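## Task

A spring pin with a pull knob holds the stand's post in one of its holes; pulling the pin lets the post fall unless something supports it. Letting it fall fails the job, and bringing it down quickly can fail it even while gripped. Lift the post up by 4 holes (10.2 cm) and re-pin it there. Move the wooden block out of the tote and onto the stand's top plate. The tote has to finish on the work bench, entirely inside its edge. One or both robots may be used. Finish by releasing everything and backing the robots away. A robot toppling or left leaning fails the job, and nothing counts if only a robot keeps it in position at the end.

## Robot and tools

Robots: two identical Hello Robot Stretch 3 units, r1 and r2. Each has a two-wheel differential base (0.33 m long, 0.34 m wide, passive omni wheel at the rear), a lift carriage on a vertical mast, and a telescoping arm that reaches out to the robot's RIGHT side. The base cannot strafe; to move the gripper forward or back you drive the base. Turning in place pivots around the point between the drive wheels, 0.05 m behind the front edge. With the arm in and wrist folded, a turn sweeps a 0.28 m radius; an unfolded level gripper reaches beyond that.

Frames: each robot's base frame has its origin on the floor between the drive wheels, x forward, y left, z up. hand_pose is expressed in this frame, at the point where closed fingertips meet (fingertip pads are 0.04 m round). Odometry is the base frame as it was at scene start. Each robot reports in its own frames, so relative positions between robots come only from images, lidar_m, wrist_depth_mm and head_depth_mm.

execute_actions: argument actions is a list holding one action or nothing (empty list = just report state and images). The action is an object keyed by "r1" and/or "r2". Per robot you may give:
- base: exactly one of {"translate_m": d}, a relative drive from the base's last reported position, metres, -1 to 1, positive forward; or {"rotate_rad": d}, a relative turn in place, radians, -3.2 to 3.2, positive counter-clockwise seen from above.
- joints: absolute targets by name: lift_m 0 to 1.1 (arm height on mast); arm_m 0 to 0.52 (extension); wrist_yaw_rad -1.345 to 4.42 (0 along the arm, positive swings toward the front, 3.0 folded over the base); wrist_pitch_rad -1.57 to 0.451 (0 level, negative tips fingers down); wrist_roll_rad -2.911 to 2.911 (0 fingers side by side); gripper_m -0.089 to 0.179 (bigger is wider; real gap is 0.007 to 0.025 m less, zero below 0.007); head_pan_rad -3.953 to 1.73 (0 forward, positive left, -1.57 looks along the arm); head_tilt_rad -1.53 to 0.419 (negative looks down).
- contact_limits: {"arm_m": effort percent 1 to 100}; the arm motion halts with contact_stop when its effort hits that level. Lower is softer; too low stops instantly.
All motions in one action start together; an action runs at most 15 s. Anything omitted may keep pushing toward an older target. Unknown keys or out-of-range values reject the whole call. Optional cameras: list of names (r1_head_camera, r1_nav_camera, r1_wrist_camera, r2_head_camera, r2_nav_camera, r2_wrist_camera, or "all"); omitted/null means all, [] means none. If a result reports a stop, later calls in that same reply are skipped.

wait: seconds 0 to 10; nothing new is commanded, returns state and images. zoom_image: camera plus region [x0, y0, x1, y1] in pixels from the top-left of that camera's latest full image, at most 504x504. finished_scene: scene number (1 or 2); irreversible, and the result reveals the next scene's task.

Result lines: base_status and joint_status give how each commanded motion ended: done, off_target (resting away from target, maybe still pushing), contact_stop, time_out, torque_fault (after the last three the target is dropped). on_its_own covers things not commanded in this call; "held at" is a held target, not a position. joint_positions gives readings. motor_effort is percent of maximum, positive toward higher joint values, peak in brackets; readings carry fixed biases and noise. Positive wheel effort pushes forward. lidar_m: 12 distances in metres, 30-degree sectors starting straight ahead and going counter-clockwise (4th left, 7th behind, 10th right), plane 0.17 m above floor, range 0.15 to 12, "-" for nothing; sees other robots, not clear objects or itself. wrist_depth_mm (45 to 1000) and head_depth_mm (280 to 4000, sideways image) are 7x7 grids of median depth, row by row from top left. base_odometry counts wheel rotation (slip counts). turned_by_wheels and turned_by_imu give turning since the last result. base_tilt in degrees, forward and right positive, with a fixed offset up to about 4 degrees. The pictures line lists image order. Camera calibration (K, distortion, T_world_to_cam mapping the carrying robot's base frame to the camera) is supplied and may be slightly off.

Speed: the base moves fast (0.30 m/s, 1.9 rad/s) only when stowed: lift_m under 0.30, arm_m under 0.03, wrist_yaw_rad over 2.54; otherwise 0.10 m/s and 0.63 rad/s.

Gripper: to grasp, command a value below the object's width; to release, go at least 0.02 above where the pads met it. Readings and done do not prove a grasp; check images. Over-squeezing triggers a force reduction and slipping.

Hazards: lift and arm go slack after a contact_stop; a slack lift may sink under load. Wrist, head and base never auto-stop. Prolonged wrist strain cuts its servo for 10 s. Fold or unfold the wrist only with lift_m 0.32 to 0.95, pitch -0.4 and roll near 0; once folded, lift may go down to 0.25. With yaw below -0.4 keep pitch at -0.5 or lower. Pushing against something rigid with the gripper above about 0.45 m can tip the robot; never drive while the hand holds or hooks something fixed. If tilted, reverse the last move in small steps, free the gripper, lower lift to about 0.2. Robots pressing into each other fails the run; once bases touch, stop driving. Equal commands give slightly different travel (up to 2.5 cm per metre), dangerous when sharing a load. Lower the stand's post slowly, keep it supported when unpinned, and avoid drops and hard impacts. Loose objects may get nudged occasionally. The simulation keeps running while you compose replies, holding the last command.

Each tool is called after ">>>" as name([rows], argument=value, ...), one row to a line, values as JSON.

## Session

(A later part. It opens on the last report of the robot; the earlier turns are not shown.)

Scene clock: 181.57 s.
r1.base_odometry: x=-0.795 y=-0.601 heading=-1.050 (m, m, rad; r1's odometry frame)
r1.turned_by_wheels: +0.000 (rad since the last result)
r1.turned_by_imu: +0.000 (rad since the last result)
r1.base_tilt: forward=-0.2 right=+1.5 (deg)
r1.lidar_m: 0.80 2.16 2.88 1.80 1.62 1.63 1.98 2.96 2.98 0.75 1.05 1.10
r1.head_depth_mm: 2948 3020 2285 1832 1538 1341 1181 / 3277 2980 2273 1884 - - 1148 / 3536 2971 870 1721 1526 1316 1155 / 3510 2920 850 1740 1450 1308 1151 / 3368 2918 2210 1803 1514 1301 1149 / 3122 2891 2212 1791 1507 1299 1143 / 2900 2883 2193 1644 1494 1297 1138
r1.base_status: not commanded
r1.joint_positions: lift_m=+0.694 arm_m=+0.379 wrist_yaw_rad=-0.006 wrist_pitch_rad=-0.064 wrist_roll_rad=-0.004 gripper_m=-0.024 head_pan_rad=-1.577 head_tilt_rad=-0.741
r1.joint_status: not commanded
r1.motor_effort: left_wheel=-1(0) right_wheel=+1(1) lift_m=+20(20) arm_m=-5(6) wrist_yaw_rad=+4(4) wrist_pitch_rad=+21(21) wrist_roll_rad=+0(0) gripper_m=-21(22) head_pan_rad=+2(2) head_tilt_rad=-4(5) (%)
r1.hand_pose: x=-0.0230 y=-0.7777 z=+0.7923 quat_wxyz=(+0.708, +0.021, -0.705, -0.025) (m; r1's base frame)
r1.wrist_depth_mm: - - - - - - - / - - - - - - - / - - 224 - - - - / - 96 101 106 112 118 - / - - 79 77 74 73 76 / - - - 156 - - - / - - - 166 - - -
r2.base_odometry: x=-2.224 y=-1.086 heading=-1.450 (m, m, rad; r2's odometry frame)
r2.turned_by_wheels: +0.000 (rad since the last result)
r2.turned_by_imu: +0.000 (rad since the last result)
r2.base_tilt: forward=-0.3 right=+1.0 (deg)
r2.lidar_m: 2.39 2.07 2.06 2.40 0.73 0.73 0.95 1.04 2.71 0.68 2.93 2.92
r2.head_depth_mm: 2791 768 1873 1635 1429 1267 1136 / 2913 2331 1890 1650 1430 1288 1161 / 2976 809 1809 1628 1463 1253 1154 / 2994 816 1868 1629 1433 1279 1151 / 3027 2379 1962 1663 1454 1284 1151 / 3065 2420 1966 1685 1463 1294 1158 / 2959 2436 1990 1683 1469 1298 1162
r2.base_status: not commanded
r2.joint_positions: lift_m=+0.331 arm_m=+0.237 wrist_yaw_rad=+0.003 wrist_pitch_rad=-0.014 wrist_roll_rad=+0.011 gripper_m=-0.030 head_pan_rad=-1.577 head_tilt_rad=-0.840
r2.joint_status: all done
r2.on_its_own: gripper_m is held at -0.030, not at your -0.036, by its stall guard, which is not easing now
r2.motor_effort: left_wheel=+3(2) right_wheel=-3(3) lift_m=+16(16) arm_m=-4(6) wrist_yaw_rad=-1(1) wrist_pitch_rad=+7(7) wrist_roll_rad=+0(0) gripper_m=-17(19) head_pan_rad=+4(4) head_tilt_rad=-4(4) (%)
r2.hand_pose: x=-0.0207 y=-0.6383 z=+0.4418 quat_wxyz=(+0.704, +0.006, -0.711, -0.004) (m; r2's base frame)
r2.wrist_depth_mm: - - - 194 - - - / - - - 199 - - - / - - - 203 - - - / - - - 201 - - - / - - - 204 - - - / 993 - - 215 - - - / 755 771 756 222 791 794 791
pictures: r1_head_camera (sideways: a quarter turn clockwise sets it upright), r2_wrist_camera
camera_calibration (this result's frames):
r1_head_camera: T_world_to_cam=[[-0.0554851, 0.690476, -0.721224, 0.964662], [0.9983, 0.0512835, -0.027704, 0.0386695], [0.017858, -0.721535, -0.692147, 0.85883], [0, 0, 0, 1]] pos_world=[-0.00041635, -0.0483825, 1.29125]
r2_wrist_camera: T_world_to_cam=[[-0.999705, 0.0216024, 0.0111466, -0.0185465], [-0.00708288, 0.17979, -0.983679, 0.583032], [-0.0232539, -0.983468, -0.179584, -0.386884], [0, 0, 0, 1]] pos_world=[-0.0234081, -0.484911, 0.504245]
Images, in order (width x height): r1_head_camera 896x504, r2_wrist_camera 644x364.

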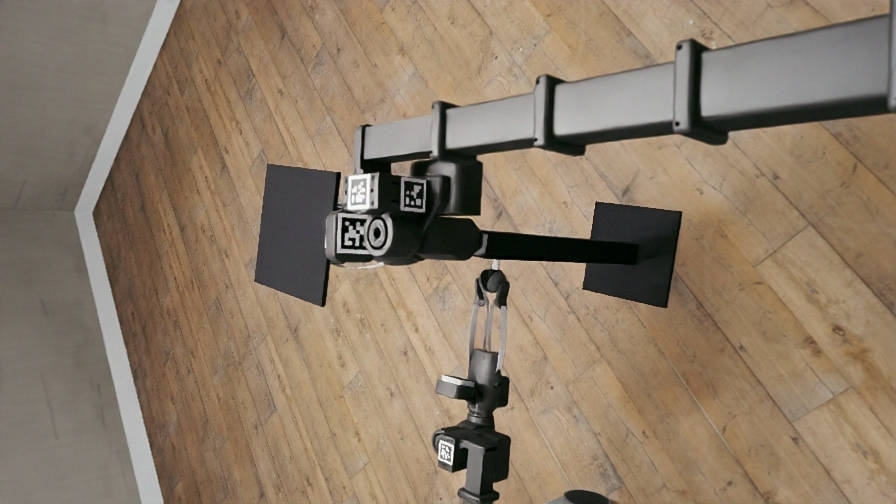

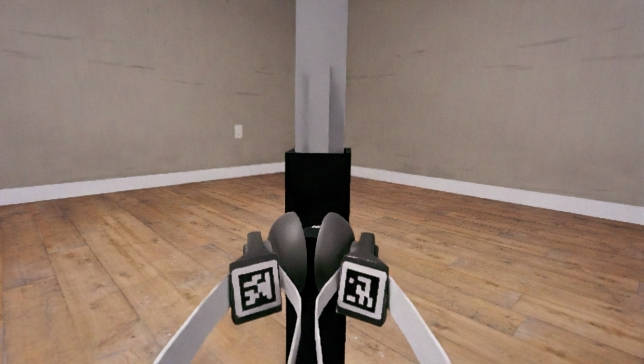

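>>> execute_actions([
  {"r2":{"joints":{"gripper_m":0.05,"arm_m":0.255}}},
], cameras=[])

>>> execute_actions([
  {"r2":{"joints":{"gripper_m":-0.089}}},
], cameras=[])

>>> execute_actions([
  {"r2":{"joints":{"arm_m":0.237,"gripper_m":-0.088}}},
], cameras=["r2_wrist_camera"])

>>> execute_actions([
  {"r1":{"joints":{"lift_m":0.707}}},
], cameras=["r2_wrist_camera"])

Scene clock: 193.13 s.
r1.base_odometry: x=-0.795 y=-0.601 heading=-1.050 (m, m, rad; r1's odometry frame)
r1.turned_by_wheels: +0.000 (rad since the last result)
r1.turned_by_imu: +0.001 (rad since the last result)
r1.base_tilt: forward=-0.3 right=+1.6 (deg)
r1.lidar_m: 0.80 2.16 2.88 1.81 1.62 1.63 1.98 2.96 2.98 0.75 1.05 1.10
r1.head_depth_mm: 2985 3041 2263 1835 1532 1339 1181 / 3289 2989 2254 1894 - - 1143 / 3612 2961 867 1729 1530 1301 1154 / 3573 2941 847 1723 1445 1315 1150 / 3326 2909 2217 1812 1519 1309 1152 / 3146 2855 2205 1739 1512 1293 1143 / 2887 2892 2181 1785 1509 1297 1139
r1.base_status: not commanded
r1.joint_positions: lift_m=+0.694 arm_m=+0.379 wrist_yaw_rad=-0.006 wrist_pitch_rad=-0.064 wrist_roll_rad=-0.004 gripper_m=-0.024 head_pan_rad=-1.577 head_tilt_rad=-0.741
r1.joint_status: not commanded
r1.motor_effort: left_wheel=+0(0) right_wheel=+1(2) lift_m=+20(20) arm_m=-5(6) wrist_yaw_rad=+4(4) wrist_pitch_rad=+21(20) wrist_roll_rad=+1(0) gripper_m=-21(21) head_pan_rad=+2(2) head_tilt_rad=-4(5) (%)
r1.hand_pose: x=-0.0230 y=-0.7777 z=+0.7923 quat_wxyz=(+0.708, +0.021, -0.705, -0.025) (m; r1's base frame)
r1.wrist_depth_mm: - - - - - - - / - - - - - - - / - - 224 - - - - / - 97 101 106 112 118 - / - - 79 77 74 73 76 / - - - 156 - - - / - - - 165 - - -
r2.base_odometry: x=-2.224 y=-1.086 heading=-1.450 (m, m, rad; r2's odometry frame)
r2.turned_by_wheels: +0.000 (rad since the last result)
r2.turned_by_imu: +0.000 (rad since the last result)
r2.base_tilt: forward=-0.3 right=+1.0 (deg)
r2.lidar_m: 2.39 2.07 2.07 2.41 0.73 0.73 0.95 1.04 2.70 0.68 2.93 2.93
r2.head_depth_mm: 2786 769 1867 1627 1429 1267 1142 / 2930 2335 1885 1642 1459 1278 1158 / 2979 809 1815 1624 1492 1255 1156 / 3036 815 1858 1632 1432 1281 1148 / 3029 2384 1965 1671 1451 1286 1154 / 3045 2411 1990 1680 1454 1293 1156 / 2921 2421 2001 1689 1466 1297 1162
r2.base_status: not commanded
r2.joint_positions: lift_m=+0.331 arm_m=+0.255 wrist_yaw_rad=+0.003 wrist_pitch_rad=-0.019 wrist_roll_rad=+0.011 gripper_m=+0.050 head_pan_rad=-1.577 head_tilt_rad=-0.840
r2.joint_status: all done
r2.motor_effort: left_wheel=+2(3) right_wheel=-2(3) lift_m=+16(16) arm_m=+1(6) wrist_yaw_rad=-2(2) wrist_pitch_rad=+10(10) wrist_roll_rad=+0(0) gripper_m=+1(83) head_pan_rad=+4(4) head_tilt_rad=-4(4) (%)
r2.hand_pose: x=-0.0208 y=-0.6554 z=+0.4403 quat_wxyz=(+0.704, +0.008, -0.711, -0.006) (m; r2's base frame)
r2.wrist_depth_mm: - - - 176 - - - / - - - 181 - - - / - - - 186 - - - / - - - 182 - - - / - - - 188 - - - / - - - 194 - - - / 762 763 768 203 739 796 793
pictures: none
No camera images: the call's "cameras" was empty. Leave "cameras" out to get every camera's image.

Scene clock: 195.00 s.
r1.base_odometry: x=-0.795 y=-0.601 heading=-1.050 (m, m, rad; r1's odometry frame)
r1.turned_by_wheels: +0.000 (rad since the last result)
r1.turned_by_imu: +0.000 (rad since the last result)
r1.base_tilt: forward=-0.2 right=+1.6 (deg)
r1.lidar_m: 0.80 2.15 2.87 1.80 1.62 1.63 1.98 2.96 2.98 0.76 1.05 1.11
r1.head_depth_mm: 3014 2953 2297 1835 1537 1335 1187 / 3261 2998 2275 1880 - - 1143 / 3590 2910 867 1718 1536 1311 1159 / 3515 2961 846 1742 1434 1310 1152 / 3338 2873 2226 1783 1512 1304 1149 / 3108 2892 2209 1742 1509 1304 1146 / 2912 2884 2183 1779 1503 1291 1138
r1.base_status: not commanded
r1.joint_positions: lift_m=+0.694 arm_m=+0.379 wrist_yaw_rad=-0.006 wrist_pitch_rad=-0.064 wrist_roll_rad=-0.004 gripper_m=-0.024 head_pan_rad=-1.577 head_tilt_rad=-0.741
r1.joint_status: not commanded
r1.motor_effort: left_wheel=+0(1) right_wheel=+1(1) lift_m=+20(20) arm_m=-6(5) wrist_yaw_rad=+4(3) wrist_pitch_rad=+21(21) wrist_roll_rad=+0(0) gripper_m=-21(21) head_pan_rad=+2(2) head_tilt_rad=-4(4) (%)
r1.hand_pose: x=-0.0230 y=-0.7777 z=+0.7923 quat_wxyz=(+0.708, +0.021, -0.705, -0.025) (m; r1's base frame)
r1.wrist_depth_mm: - - - - - - - / - - - - - - - / - - 225 - - - - / - 96 101 106 112 119 - / - - 79 77 74 73 76 / - - - 156 - - - / - - - 165 - - -
r2.base_odometry: x=-2.224 y=-1.086 heading=-1.450 (m, m, rad; r2's odometry frame)
r2.turned_by_wheels: +0.000 (rad since the last result)
r2.turned_by_imu: +0.000 (rad since the last result)
r2.base_tilt: forward=-0.3 right=+1.0 (deg)
r2.lidar_m: 2.39 2.07 2.07 2.41 0.73 0.73 0.95 1.04 2.70 0.68 2.93 2.93
r2.head_depth_mm: 2778 767 1872 1643 1428 1268 1137 / 2924 2325 1877 1653 1459 1281 1159 / 2963 807 1814 1630 1489 1257 1156 / 2989 815 1860 1644 1429 1278 1153 / 3050 2395 1966 1667 1452 1283 1154 / 3063 2405 1980 1686 1458 1295 1155 / 2919 2422 1982 1688 1468 1297 1157
r2.base_status: not commanded
r2.joint_positions: lift_m=+0.331 arm_m=+0.255 wrist_yaw_rad=+0.003 wrist_pitch_rad=-0.017 wrist_roll_rad=+0.011 gripper_m=-0.087 head_pan_rad=-1.577 head_tilt_rad=-0.840
r2.joint_status: all done
r2.motor_effort: left_wheel=+2(2) right_wheel=-3(3) lift_m=+16(16) arm_m=-2(1) wrist_yaw_rad=-2(2) wrist_pitch_rad=+8(10) wrist_roll_rad=+0(0) gripper_m=-43(100) head_pan_rad=+4(4) head_tilt_rad=-5(4) (%)
r2.hand_pose: x=-0.0208 y=-0.6560 z=+0.4409 quat_wxyz=(+0.704, +0.007, -0.711, -0.005) (m; r2's base frame)
r2.wrist_depth_mm: - - - 176 - - - / - - - 181 - - - / - - - 187 - - - / - - - 182 - - - / - - - 186 - - - / 994 - - 152 - - - / 770 762 781 202 781 784 784
pictures: none
No camera images: the call's "cameras" was empty. Leave "cameras" out to get every camera's image.

Scene clock: 196.00 s.
r1.base_odometry: x=-0.795 y=-0.601 heading=-1.050 (m, m, rad; r1's odometry frame)
r1.turned_by_wheels: +0.000 (rad since the last result)
r1.turned_by_imu: +0.000 (rad since the last result)
r1.base_tilt: forward=-0.2 right=+1.5 (deg)
r1.lidar_m: 0.80 2.15 2.88 1.80 1.63 1.63 1.98 2.96 2.97 0.75 1.05 1.11
r1.head_depth_mm: 2992 3021 2265 1858 1536 1346 1185 / 3258 2915 2256 1864 - - 1148 / 3620 2937 867 1727 1506 1321 1157 / 3657 2911 845 1742 1439 1306 1156 / 3362 2871 2232 1801 1518 1310 1149 / 3069 2897 2210 1789 1505 1306 1144 / 2888 2863 2207 1641 1488 1291 1136
r1.base_status: not commanded
r1.joint_positions: lift_m=+0.694 arm_m=+0.379 wrist_yaw_rad=-0.006 wrist_pitch_rad=-0.064 wrist_roll_rad=-0.004 gripper_m=-0.024 head_pan_rad=-1.577 head_tilt_rad=-0.741
r1.joint_status: not commanded
r1.motor_effort: left_wheel=+0(0) right_wheel=+0(1) lift_m=+20(20) arm_m=-5(5) wrist_yaw_rad=+4(4) wrist_pitch_rad=+21(21) wrist_roll_rad=+0(0) gripper_m=-21(21) head_pan_rad=+2(2) head_tilt_rad=-5(4) (%)
r1.hand_pose: x=-0.0230 y=-0.7777 z=+0.7923 quat_wxyz=(+0.708, +0.021, -0.705, -0.025) (m; r1's base frame)
r1.wrist_depth_mm: - - - - - - - / - - - - - - - / - - 223 - - - - / - 97 101 106 112 118 - / - - 79 77 74 73 76 / - - - 156 - - - / - - - 165 - - -
r2.base_odometry: x=-2.224 y=-1.086 heading=-1.450 (m, m, rad; r2's odometry frame)
r2.turned_by_wheels: +0.000 (rad since the last result)
r2.turned_by_imu: +0.000 (rad since the last result)
r2.base_tilt: forward=-0.2 right=+1.0 (deg)
r2.lidar_m: 2.39 2.07 2.07 2.41 0.73 0.73 0.95 1.04 2.71 0.68 2.92 2.91
r2.head_depth_mm: 2778 769 1879 1642 1428 1266 1137 / 2937 2325 1891 1646 1434 1291 1161 / 2980 809 1816 1621 1458 1257 1155 / 2980 814 1862 1629 1431 1279 1151 / 3027 2374 1957 1675 1455 1285 1152 / 3095 2404 1984 1682 1461 1294 1158 / 2944 2418 1999 1702 1468 1296 1166
r2.base_status: not commanded
r2.joint_positions: lift_m=+0.331 arm_m=+0.237 wrist_yaw_rad=+0.003 wrist_pitch_rad=-0.009 wrist_roll_rad=+0.011 gripper_m=-0.083 head_pan_rad=-1.577 head_tilt_rad=-0.840
r2.joint_status: gripper_m off_target (ended at -0.083, target -0.088); the others done
r2.motor_effort: left_wheel=+1(5) right_wheel=-2(5) lift_m=+16(16) arm_m=-2(7) wrist_yaw_rad=-2(2) wrist_pitch_rad=+4(8) wrist_roll_rad=-1(0) gripper_m=-37(44) head_pan_rad=+4(3) head_tilt_rad=-5(4) (%)
r2.hand_pose: x=-0.0207 y=-0.6381 z=+0.4429 quat_wxyz=(+0.704, +0.005, -0.711, -0.002) (m; r2's base frame)
r2.wrist_depth_mm: - - - - - - - / - - - - - - - / - - - 206 - - - / - - - 202 - - - / - - - 204 - - - / - - - - - - - / 780 790 778 222 795 797 797
pictures: r2_wrist_camera
camera_calibration (this result's frames):
r2_wrist_camera: T_world_to_cam=[[-0.999708, 0.02148, 0.0110345, -0.0185468], [-0.00710023, 0.17529, -0.984491, 0.581638], [-0.0230811, -0.984282, -0.175087, -0.38903], [0, 0, 0, 1]] pos_world=[-0.0233908, -0.484473, 0.504708]
Images, in order (width x height): r2_wrist_camera 644x364.

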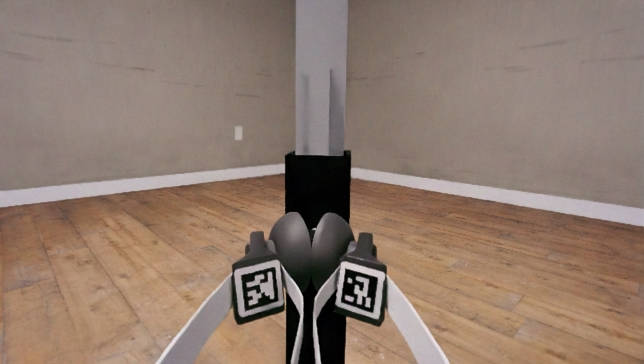

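Scene clock: 196.80 s.
r1.base_odometry: x=-0.795 y=-0.601 heading=-1.050 (m, m, rad; r1's odometry frame)
r1.turned_by_wheels: +0.000 (rad since the last result)
r1.turned_by_imu: +0.000 (rad since the last result)
r1.base_tilt: forward=-0.2 right=+1.6 (deg)
r1.lidar_m: 0.80 2.15 2.88 1.80 1.62 1.63 1.98 2.96 2.97 0.75 1.05 1.11
r1.head_depth_mm: 3003 2985 2309 1825 1545 1331 - / 3244 2961 2271 1876 - - 1161 / 3627 2928 884 1693 1528 1317 1155 / 3547 2914 844 1733 1450 1308 1155 / 3371 2876 2206 1789 1509 1306 1149 / 3064 2856 2217 1791 1489 1300 1139 / 2931 2800 2212 1641 1500 1297 1142
r1.base_status: not commanded
r1.joint_positions: lift_m=+0.706 arm_m=+0.379 wrist_yaw_rad=-0.006 wrist_pitch_rad=-0.104 wrist_roll_rad=-0.004 gripper_m=-0.024 head_pan_rad=-1.577 head_tilt_rad=-0.741
r1.joint_status: all done
r1.on_its_own: wrist_pitch_rad is at rest, and its effort (+34) is outside its rest range (-20 to +32)
r1.motor_effort: left_wheel=+0(1) right_wheel=+0(1) lift_m=+29(26) arm_m=-5(5) wrist_yaw_rad=+4(3) wrist_pitch_rad=+34(34) wrist_roll_rad=+0(0) gripper_m=-21(21) head_pan_rad=+2(2) head_tilt_rad=-5(4) (%)
r1.hand_pose: x=-0.0230 y=-0.7759 z=+0.7946 quat_wxyz=(+0.708, +0.035, -0.705, -0.039) (m; r1's base frame)
r1.wrist_depth_mm: - - - - - - - / - - - - - - - / - - 206 218 - - - / - 105 109 114 119 126 - / - 84 81 78 80 82 91 / - - - 158 76 - 70 / - - - 171 - - -
r2.base_odometry: x=-2.224 y=-1.086 heading=-1.450 (m, m, rad; r2's odometry frame)
r2.turned_by_wheels: +0.000 (rad since the last result)
r2.turned_by_imu: +0.000 (rad since the last result)
r2.base_tilt: forward=-0.3 right=+1.0 (deg)
r2.lidar_m: 2.38 2.07 2.07 2.41 0.73 0.73 0.95 1.04 2.71 0.68 2.92 2.93
r2.head_depth_mm: 2781 765 1874 1636 1424 1262 1134 / 2937 2308 1893 1651 1437 1291 1158 / 2971 808 1802 1622 1468 1254 1152 / 3022 813 1853 1626 1430 1277 1150 / 3033 2384 1972 1671 1458 1283 1155 / 3048 2395 1982 1670 1461 1286 1161 / 2961 2432 1985 1696 1471 1299 1158
r2.base_status: not commanded
r2.joint_positions: lift_m=+0.331 arm_m=+0.237 wrist_yaw_rad=+0.003 wrist_pitch_rad=-0.009 wrist_roll_rad=+0.011 gripper_m=-0.080 head_pan_rad=-1.577 head_tilt_rad=-0.840
r2.joint_status: not commanded
r2.on_its_own: gripper_m is held at -0.081, not at your -0.088, by its stall guard, which is still easing
r2.motor_effort: left_wheel=+1(2) right_wheel=-2(2) lift_m=+16(16) arm_m=-2(2) wrist_yaw_rad=-2(1) wrist_pitch_rad=+4(4) wrist_roll_rad=-1(0) gripper_m=-37(37) head_pan_rad=+4(4) head_tilt_rad=-4(5) (%)
r2.hand_pose: x=-0.0207 y=-0.6381 z=+0.4429 quat_wxyz=(+0.704, +0.005, -0.711, -0.002) (m; r2's base frame)
r2.wrist_depth_mm: - - - - - - - / - - - - - - - / - - - 206 - - - / - - - 201 - - - / - - - 205 - - - / - - - - - - - / 804 775 770 222 797 808 818
pictures: r2_wrist_camera
camera_calibration (this result's frames):
r2_wrist_camera: T_world_to_cam=[[-0.999708, 0.0214799, 0.0110344, -0.0185467], [-0.00710015, 0.17529, -0.984491, 0.581638], [-0.023081, -0.984283, -0.175086, -0.38903], [0, 0, 0, 1]] pos_world=[-0.0233908, -0.484473, 0.504708]
Images, in order (width x height): r2_wrist_camera 644x364.

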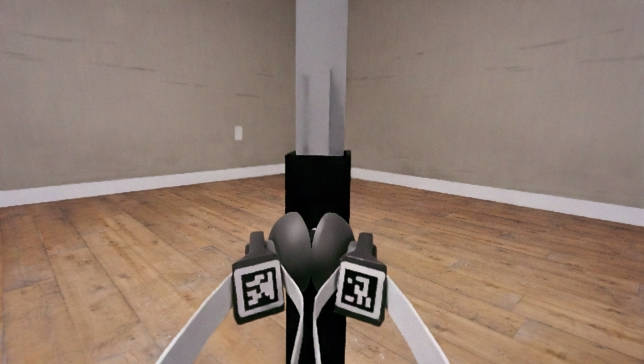

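>>> execute_actions([
  {"r1":{"joints":{"lift_m":0.6935,"arm_m":0.381,"wrist_yaw_rad":-0.02}},"r2":{"joints":{"gripper_m":0.08,"lift_m":0.324}}},
], cameras=["r2_wrist_camera","r1_head_camera"])

>>> zoom_image(camera="r1_head_camera", region=[450,220,550,320])

>>> zoom_image(camera="r2_wrist_camera", region=[220,140,420,320])

Scene clock: 209.77 s.
r1.base_odometry: x=-0.795 y=-0.601 heading=-1.050 (m, m, rad; r1's odometry frame)
r1.turned_by_wheels: +0.000 (rad since the last result)
r1.turned_by_imu: +0.002 (rad since the last result)
r1.base_tilt: forward=-0.2 right=+1.5 (deg)
r1.lidar_m: 0.80 2.15 2.87 1.80 1.62 1.63 1.98 2.96 2.97 0.75 1.05 1.11
r1.head_depth_mm: 2984 3026 2261 1826 1546 1339 1182 / 3250 2959 2242 1868 - - 1137 / 3584 2933 868 1718 1525 1314 1152 / 3594 2926 850 1711 1443 1307 1151 / 3346 2938 2212 1808 1506 1301 1148 / 3160 2902 2212 1794 1508 1301 1146 / 2913 2839 2204 1744 1507 1289 1141
r1.base_status: not commanded
r1.joint_positions: lift_m=+0.693 arm_m=+0.381 wrist_yaw_rad=-0.016 wrist_pitch_rad=-0.070 wrist_roll_rad=-0.004 gripper_m=-0.024 head_pan_rad=-1.577 head_tilt_rad=-0.741
r1.joint_status: all done
r1.motor_effort: left_wheel=+1(2) right_wheel=-1(2) lift_m=+20(25) arm_m=-3(5) wrist_yaw_rad=-2(3) wrist_pitch_rad=+23(34) wrist_roll_rad=+0(1) gripper_m=-19(21) head_pan_rad=+2(2) head_tilt_rad=-4(4) (%)
r1.hand_pose: x=-0.0256 y=-0.7801 z=+0.7902 quat_wxyz=(+0.708, +0.019, -0.705, -0.031) (m; r1's base frame)
r1.wrist_depth_mm: - - - - - - - / - - - - - - - / - - 221 - - - - / - 97 102 107 112 118 - / - - 78 75 73 74 77 / - - - 155 - - - / - - - 165 - - -
r2.base_odometry: x=-2.224 y=-1.086 heading=-1.450 (m, m, rad; r2's odometry frame)
r2.turned_by_wheels: +0.000 (rad since the last result)
r2.turned_by_imu: +0.001 (rad since the last result)
r2.base_tilt: forward=-0.3 right=+1.0 (deg)
r2.lidar_m: 2.39 2.07 2.07 2.41 0.73 0.73 0.95 1.04 2.71 0.68 2.92 2.93
r2.head_depth_mm: 2809 770 1875 1636 1430 1267 1139 / 2937 2324 1886 1647 1438 1285 1160 / 2977 814 1808 1617 1467 1257 1159 / 3022 819 1869 1631 1431 1282 1151 / 3009 2380 1960 1669 1456 1285 1154 / 3068 2407 1980 1681 1459 1289 1159 / 2937 2415 1982 1691 1463 1293 1166
r2.base_status: not commanded
r2.joint_positions: lift_m=+0.325 arm_m=+0.237 wrist_yaw_rad=+0.003 wrist_pitch_rad=-0.017 wrist_roll_rad=+0.011 gripper_m=+0.080 head_pan_rad=-1.577 head_tilt_rad=-0.840
r2.joint_status: all done
r2.motor_effort: left_wheel=+1(2) right_wheel=-2(2) lift_m=+15(15) arm_m=-1(1) wrist_yaw_rad=-1(1) wrist_pitch_rad=+8(9) wrist_roll_rad=+0(0) gripper_m=+1(81) head_pan_rad=+4(4) head_tilt_rad=-4(4) (%)
r2.hand_pose: x=-0.0207 y=-0.6379 z=+0.4351 quat_wxyz=(+0.704, +0.007, -0.711, -0.005) (m; r2's base frame)
r2.wrist_depth_mm: - - - 194 - - - / - - - 198 - - - / - - - 202 - - - / - - - 201 - - - / - - - 205 - - - / 986 - 999 216 - - - / 755 747 775 223 776 773 790
pictures: r1_head_camera (sideways: a quarter turn clockwise sets it upright), r2_wrist_camera
camera_calibration (this result's frames):
r1_head_camera: T_world_to_cam=[[-0.0554852, 0.690478, -0.721222, 0.964659], [0.9983, 0.0512837, -0.0277038, 0.0386692], [0.0178581, -0.721533, -0.69215, 0.858833], [0, 0, 0, 1]] pos_world=[-0.000416344, -0.0483825, 1.29125]
r2_wrist_camera: T_world_to_cam=[[-0.999708, 0.021402, 0.0112186, -0.0185963], [-0.00712204, 0.182674, -0.983148, 0.577984], [-0.0230907, -0.982941, -0.182468, -0.386138], [0, 0, 0, 1]] pos_world=[-0.0233906, -0.484735, 0.497994]
Images, in order (width x height): r1_head_camera 896x504, r2_wrist_camera 644x364.

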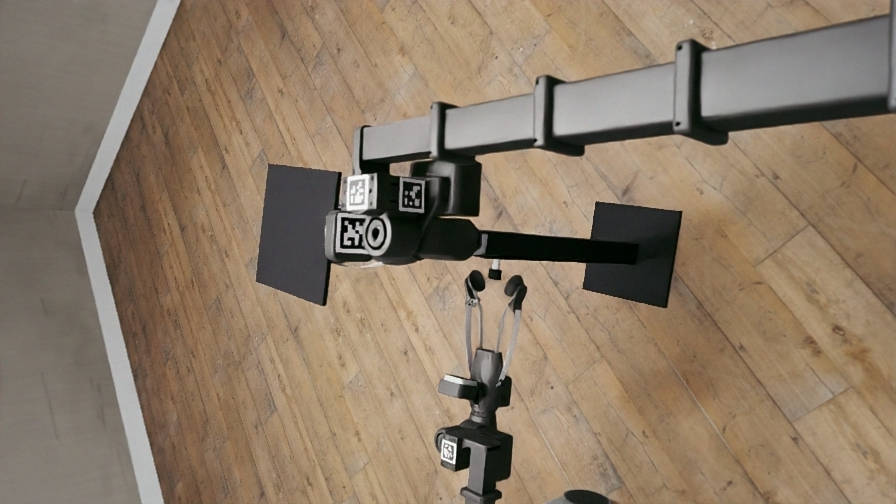

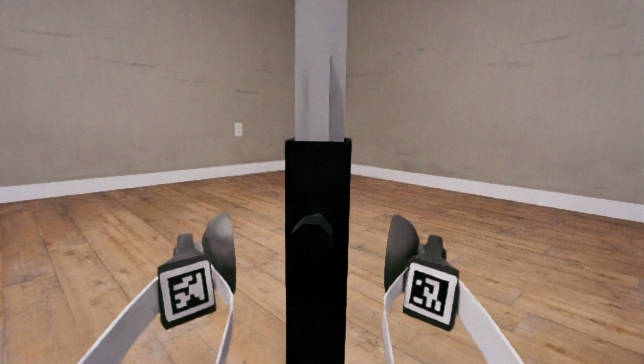

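Region (450, 220, 550, 320) of r1_head_camera's 896x504 image, scaled by 5.040, with more detail than that image has.

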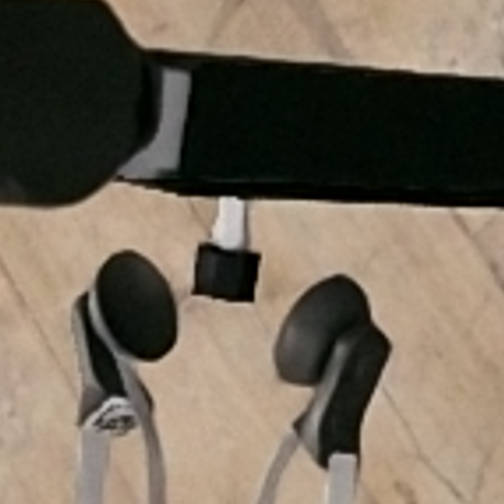

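Region (220, 140, 420, 320) of r2_wrist_camera's 644x364 image, scaled by 2.520; it fills the top 454 rows of this view, and the rest is white.

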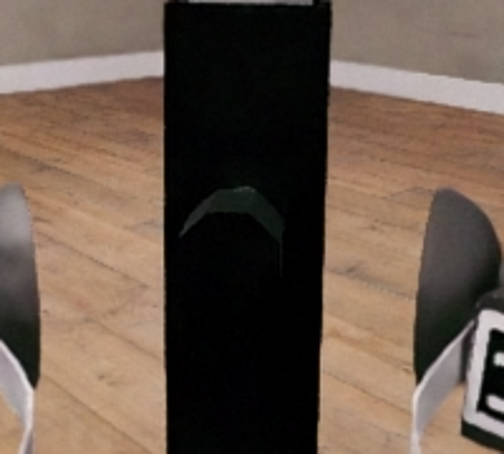

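>>> execute_actions([
  {"r1":{"joints":{"lift_m":0.697}},"r2":{"joints":{"gripper_m":0.045,"arm_m":0.254,"lift_m":0.328}}},
], cameras=[])

>>> execute_actions([
  {"r2":{"joints":{"gripper_m":-0.06}}},
], cameras=["r2_wrist_camera"])

>>> execute_actions([
  {"r2":{"joints":{"arm_m":0.246}}},
], cameras=["r2_wrist_camera","r1_head_camera"])

>>> zoom_image(camera="r1_head_camera", region=[450,220,550,320])

Scene clock: 218.03 s.
r1.base_odometry: x=-0.795 y=-0.601 heading=-1.050 (m, m, rad; r1's odometry frame)
r1.turned_by_wheels: +0.000 (rad since the last result)
r1.turned_by_imu: +0.001 (rad since the last result)
r1.base_tilt: forward=-0.2 right=+1.6 (deg)
r1.lidar_m: 0.80 2.16 2.86 1.80 1.62 1.63 1.98 2.97 2.98 0.75 1.05 1.11
r1.head_depth_mm: 3039 3011 2294 1847 1544 1327 1182 / 3262 2991 2266 1855 - - 1145 / 3572 2928 871 1723 1524 1312 1148 / 3590 2899 849 1737 1450 1310 1151 / 3383 2894 2225 1794 1510 1305 1145 / 3072 2875 2203 1761 1510 1305 1143 / 2941 2884 2180 1795 1508 1303 1139
r1.base_status: not commanded
r1.joint_positions: lift_m=+0.697 arm_m=+0.381 wrist_yaw_rad=-0.016 wrist_pitch_rad=-0.078 wrist_roll_rad=-0.004 gripper_m=-0.024 head_pan_rad=-1.577 head_tilt_rad=-0.741
r1.joint_status: all done
r1.motor_effort: left_wheel=+1(1) right_wheel=-1(2) lift_m=+27(27) arm_m=-3(2) wrist_yaw_rad=-2(2) wrist_pitch_rad=+26(26) wrist_roll_rad=+1(0) gripper_m=-20(20) head_pan_rad=+2(2) head_tilt_rad=-4(5) (%)
r1.hand_pose: x=-0.0256 y=-0.7798 z=+0.7912 quat_wxyz=(+0.708, +0.022, -0.705, -0.034) (m; r1's base frame)
r1.wrist_depth_mm: - - - - - - - / - - - - - - - / - - 217 - - - - / - 99 104 109 114 120 - / - - 78 76 73 76 79 / - - - 155 - - - / - - - 166 - - -
r2.base_odometry: x=-2.224 y=-1.086 heading=-1.450 (m, m, rad; r2's odometry frame)
r2.turned_by_wheels: +0.000 (rad since the last result)
r2.turned_by_imu: +0.000 (rad since the last result)
r2.base_tilt: forward=-0.3 right=+1.0 (deg)
r2.lidar_m: 2.38 2.07 2.06 2.40 0.73 0.73 0.95 1.04 2.70 0.68 2.93 2.93
r2.head_depth_mm: 2790 768 1872 1640 1426 1262 1136 / 2917 2342 1882 1641 1456 1293 1156 / 2983 813 1810 1622 1477 1258 1150 / 3009 817 1858 1627 1436 1282 1149 / 3053 2382 1977 1676 1456 1282 1155 / 3079 2406 1982 1680 1463 1294 1158 / 2940 2405 1989 1694 1470 1296 1166
r2.base_status: not commanded
r2.joint_positions: lift_m=+0.327 arm_m=+0.254 wrist_yaw_rad=+0.003 wrist_pitch_rad=-0.017 wrist_roll_rad=+0.011 gripper_m=+0.045 head_pan_rad=-1.577 head_tilt_rad=-0.840
r2.joint_status: all done
r2.motor_effort: left_wheel=+1(2) right_wheel=-2(2) lift_m=+45(46) arm_m=+1(8) wrist_yaw_rad=-1(1) wrist_pitch_rad=+8(9) wrist_roll_rad=+0(0) gripper_m=+0(80) head_pan_rad=+4(4) head_tilt_rad=-4(4) (%)
r2.hand_pose: x=-0.0207 y=-0.6544 z=+0.4376 quat_wxyz=(+0.704, +0.007, -0.711, -0.005) (m; r2's base frame)
r2.wrist_depth_mm: - - - 176 - - - / - - - 183 - - - / - - - 186 - - - / - - - 182 - - - / - - - 187 - - - / 997 - - 196 - - - / 767 763 766 204 776 795 783
pictures: none
No camera images: the call's "cameras" was empty. Leave "cameras" out to get every camera's image.

Scene clock: 219.57 s.
r1.base_odometry: x=-0.795 y=-0.601 heading=-1.050 (m, m, rad; r1's odometry frame)
r1.turned_by_wheels: +0.000 (rad since the last result)
r1.turned_by_imu: +0.000 (rad since the last result)
r1.base_tilt: forward=-0.1 right=+1.5 (deg)
r1.lidar_m: 0.81 2.16 2.87 1.80 1.62 1.63 1.98 2.97 2.97 0.75 1.05 1.11
r1.head_depth_mm: 2988 2932 2265 1836 1542 1328 1194 / 3263 2982 2305 1845 - - 1147 / 3631 2953 869 1709 1520 1317 1154 / 3544 2940 846 1740 1447 1315 1151 / 3390 2887 2230 1819 1506 1298 1143 / 3133 2843 2209 1744 1501 1301 1143 / 2885 2858 2182 1777 1488 1298 1144
r1.base_status: not commanded
r1.joint_positions: lift_m=+0.697 arm_m=+0.381 wrist_yaw_rad=-0.016 wrist_pitch_rad=-0.078 wrist_roll_rad=-0.004 gripper_m=-0.024 head_pan_rad=-1.577 head_tilt_rad=-0.741
r1.joint_status: not commanded
r1.motor_effort: left_wheel=+1(1) right_wheel=-1(2) lift_m=+27(27) arm_m=-2(3) wrist_yaw_rad=-3(2) wrist_pitch_rad=+25(25) wrist_roll_rad=+0(0) gripper_m=-20(19) head_pan_rad=+2(2) head_tilt_rad=-5(5) (%)
r1.hand_pose: x=-0.0256 y=-0.7798 z=+0.7912 quat_wxyz=(+0.708, +0.022, -0.705, -0.034) (m; r1's base frame)
r1.wrist_depth_mm: - - - - - - - / - - - - - - - / - - 217 - - - - / - 99 104 109 114 121 - / - - 78 76 74 76 79 / - - - 154 - - - / - - - 166 - - -
r2.base_odometry: x=-2.224 y=-1.086 heading=-1.450 (m, m, rad; r2's odometry frame)
r2.turned_by_wheels: +0.000 (rad since the last result)
r2.turned_by_imu: +0.000 (rad since the last result)
r2.base_tilt: forward=-0.3 right=+1.1 (deg)
r2.lidar_m: 2.39 2.07 2.07 2.40 0.73 0.73 0.95 1.04 2.71 0.68 2.93 2.93
r2.head_depth_mm: 2768 767 1869 1635 1429 1266 1134 / 2931 2331 1886 1644 1463 1291 1156 / 2993 812 1804 1620 1480 1257 1158 / 3001 819 1860 1643 1432 1280 1151 / 3027 2392 1956 1673 1459 1282 1153 / 3101 2409 1969 1681 1458 1287 1156 / 2942 2427 1985 1682 1471 1294 1159
r2.base_status: not commanded
r2.joint_positions: lift_m=+0.327 arm_m=+0.254 wrist_yaw_rad=+0.003 wrist_pitch_rad=-0.017 wrist_roll_rad=+0.011 gripper_m=-0.059 head_pan_rad=-1.577 head_tilt_rad=-0.840
r2.joint_status: all done
r2.motor_effort: left_wheel=+2(2) right_wheel=-3(3) lift_m=+45(45) arm_m=-2(2) wrist_yaw_rad=-2(2) wrist_pitch_rad=+8(9) wrist_roll_rad=-1(0) gripper_m=-32(100) head_pan_rad=+4(3) head_tilt_rad=-5(4) (%)
r2.hand_pose: x=-0.0207 y=-0.6549 z=+0.4376 quat_wxyz=(+0.704, +0.007, -0.711, -0.005) (m; r2's base frame)
r2.wrist_depth_mm: - - - 176 - - - / - - - 182 - - - / - - - 185 - - - / - - - 182 - - - / - - - 185 - - - / 985 982 - 195 - - - / 762 765 755 201 776 777 779
pictures: r2_wrist_camera
camera_calibration (this result's frames):
r2_wrist_camera: T_world_to_cam=[[-0.999708, 0.0214119, 0.0112341, -0.0182657], [-0.00712062, 0.183305, -0.98303, 0.583913], [-0.0231078, -0.982823, -0.183099, -0.402018], [0, 0, 0, 1]] pos_world=[-0.0233923, -0.501755, 0.5006]
Images, in order (width x height): r2_wrist_camera 644x364.

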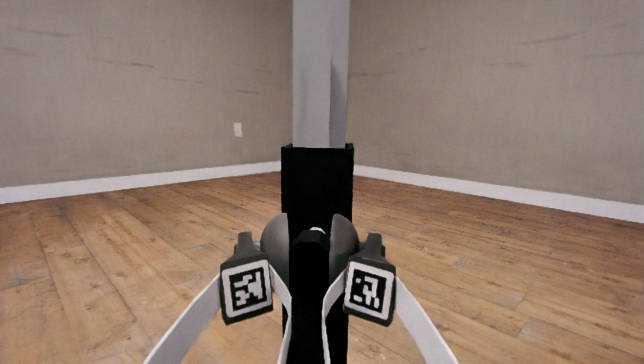

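Scene clock: 220.33 s.
r1.base_odometry: x=-0.795 y=-0.601 heading=-1.050 (m, m, rad; r1's odometry frame)
r1.turned_by_wheels: +0.000 (rad since the last result)
r1.turned_by_imu: +0.000 (rad since the last result)
r1.base_tilt: forward=-0.1 right=+1.6 (deg)
r1.lidar_m: 0.80 2.16 2.88 1.81 1.62 1.63 1.98 2.96 2.97 0.76 1.05 1.11
r1.head_depth_mm: 3011 2979 2286 1837 1551 1325 1183 / 3264 3011 2257 1853 - - 1152 / 3602 2943 874 1710 1532 1316 1155 / 3599 2951 853 1732 1440 1321 1152 / 3327 2918 2231 1800 1520 1300 1150 / 3102 2876 2201 1785 1512 1299 1144 / 2917 2856 2187 1779 1501 1291 1139
r1.base_status: not commanded
r1.joint_positions: lift_m=+0.697 arm_m=+0.381 wrist_yaw_rad=-0.016 wrist_pitch_rad=-0.078 wrist_roll_rad=-0.004 gripper_m=-0.024 head_pan_rad=-1.577 head_tilt_rad=-0.741
r1.joint_status: not commanded
r1.motor_effort: left_wheel=+1(1) right_wheel=-1(2) lift_m=+27(27) arm_m=-3(2) wrist_yaw_rad=-3(2) wrist_pitch_rad=+25(25) wrist_roll_rad=+0(0) gripper_m=-20(20) head_pan_rad=+2(3) head_tilt_rad=-4(4) (%)
r1.hand_pose: x=-0.0256 y=-0.7798 z=+0.7912 quat_wxyz=(+0.708, +0.022, -0.705, -0.034) (m; r1's base frame)
r1.wrist_depth_mm: - - - - - - - / - - - - - - - / - - 216 - - - - / - 99 104 109 114 120 - / - - 78 76 74 76 79 / - - - 155 - - - / - - - 167 - - -
r2.base_odometry: x=-2.224 y=-1.086 heading=-1.450 (m, m, rad; r2's odometry frame)
r2.turned_by_wheels: +0.000 (rad since the last result)
r2.turned_by_imu: +0.000 (rad since the last result)
r2.base_tilt: forward=-0.3 right=+1.0 (deg)
r2.lidar_m: 2.38 2.07 2.07 2.40 0.73 0.73 0.95 1.05 2.71 0.68 2.93 2.93
r2.head_depth_mm: 2783 769 1877 1634 1433 1267 1138 / 2947 2341 1882 1645 1456 1291 - / 2966 812 1796 1626 1479 1252 1154 / 3008 818 1861 1630 1427 1276 1147 / 3025 2379 1975 1670 1451 1287 1152 / 3052 2403 1971 1678 1466 1288 1157 / 2950 2409 1989 1688 1465 1296 1163
r2.base_status: not commanded
r2.joint_positions: lift_m=+0.327 arm_m=+0.247 wrist_yaw_rad=+0.003 wrist_pitch_rad=-0.016 wrist_roll_rad=+0.011 gripper_m=-0.056 head_pan_rad=-1.577 head_tilt_rad=-0.840
r2.joint_status: all done
r2.motor_effort: left_wheel=+4(4) right_wheel=-4(4) lift_m=+45(45) arm_m=-5(1) wrist_yaw_rad=-2(3) wrist_pitch_rad=+8(8) wrist_roll_rad=+0(1) gripper_m=-30(31) head_pan_rad=+4(5) head_tilt_rad=-4(4) (%)
r2.hand_pose: x=-0.0206 y=-0.6475 z=+0.4379 quat_wxyz=(+0.704, +0.007, -0.711, -0.005) (m; r2's base frame)
r2.wrist_depth_mm: - - - 184 - - - / - - - 189 - - - / - - - 194 - - - / - - - 192 - - - / - - - 195 - - - / - - - 204 - - - / 770 770 747 212 779 786 786
pictures: r1_head_camera (sideways: a quarter turn clockwise sets it upright), r2_wrist_camera
camera_calibration (this result's frames):
r1_head_camera: T_world_to_cam=[[-0.0554849, 0.690478, -0.721222, 0.964659], [0.9983, 0.0512833, -0.0277038, 0.0386692], [0.0178578, -0.721533, -0.69215, 0.858833], [0, 0, 0, 1]] pos_world=[-0.000416361, -0.0483824, 1.29125]
r2_wrist_camera: T_world_to_cam=[[-0.999714, 0.0211201, 0.0112047, -0.0185265], [-0.00717282, 0.182115, -0.983251, 0.582178], [-0.0228069, -0.98305, -0.181912, -0.395306], [0, 0, 0, 1]] pos_world=[-0.0233611, -0.494238, 0.500724]
Images, in order (width x height): r1_head_camera 896x504, r2_wrist_camera 644x364.

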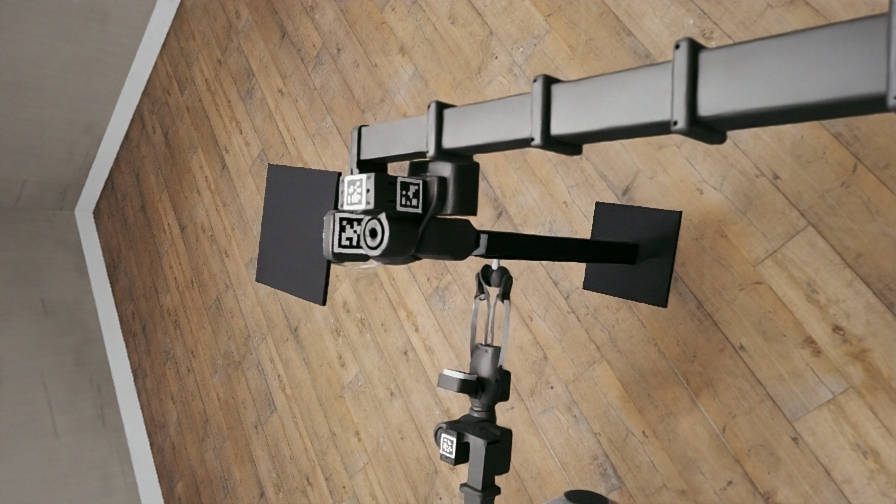

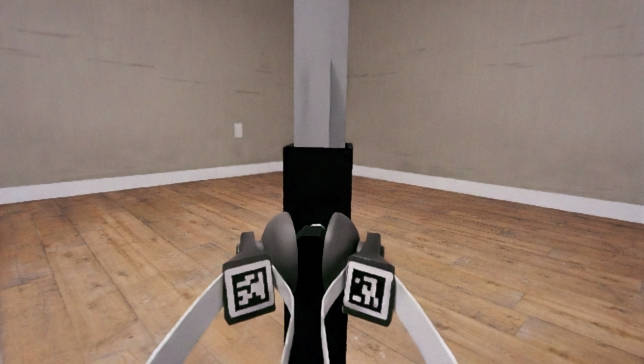

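Region (450, 220, 550, 320) of r1_head_camera's 896x504 image, scaled by 5.040, with more detail than that image has.

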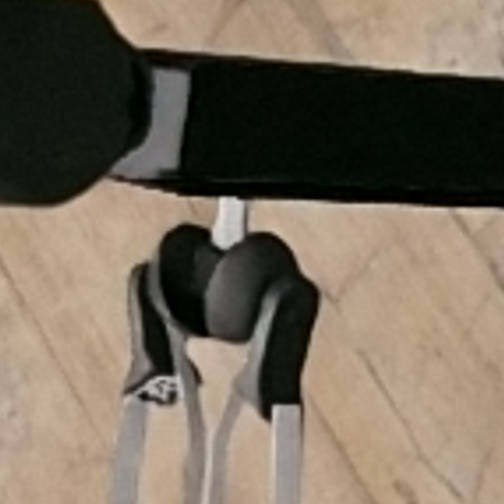

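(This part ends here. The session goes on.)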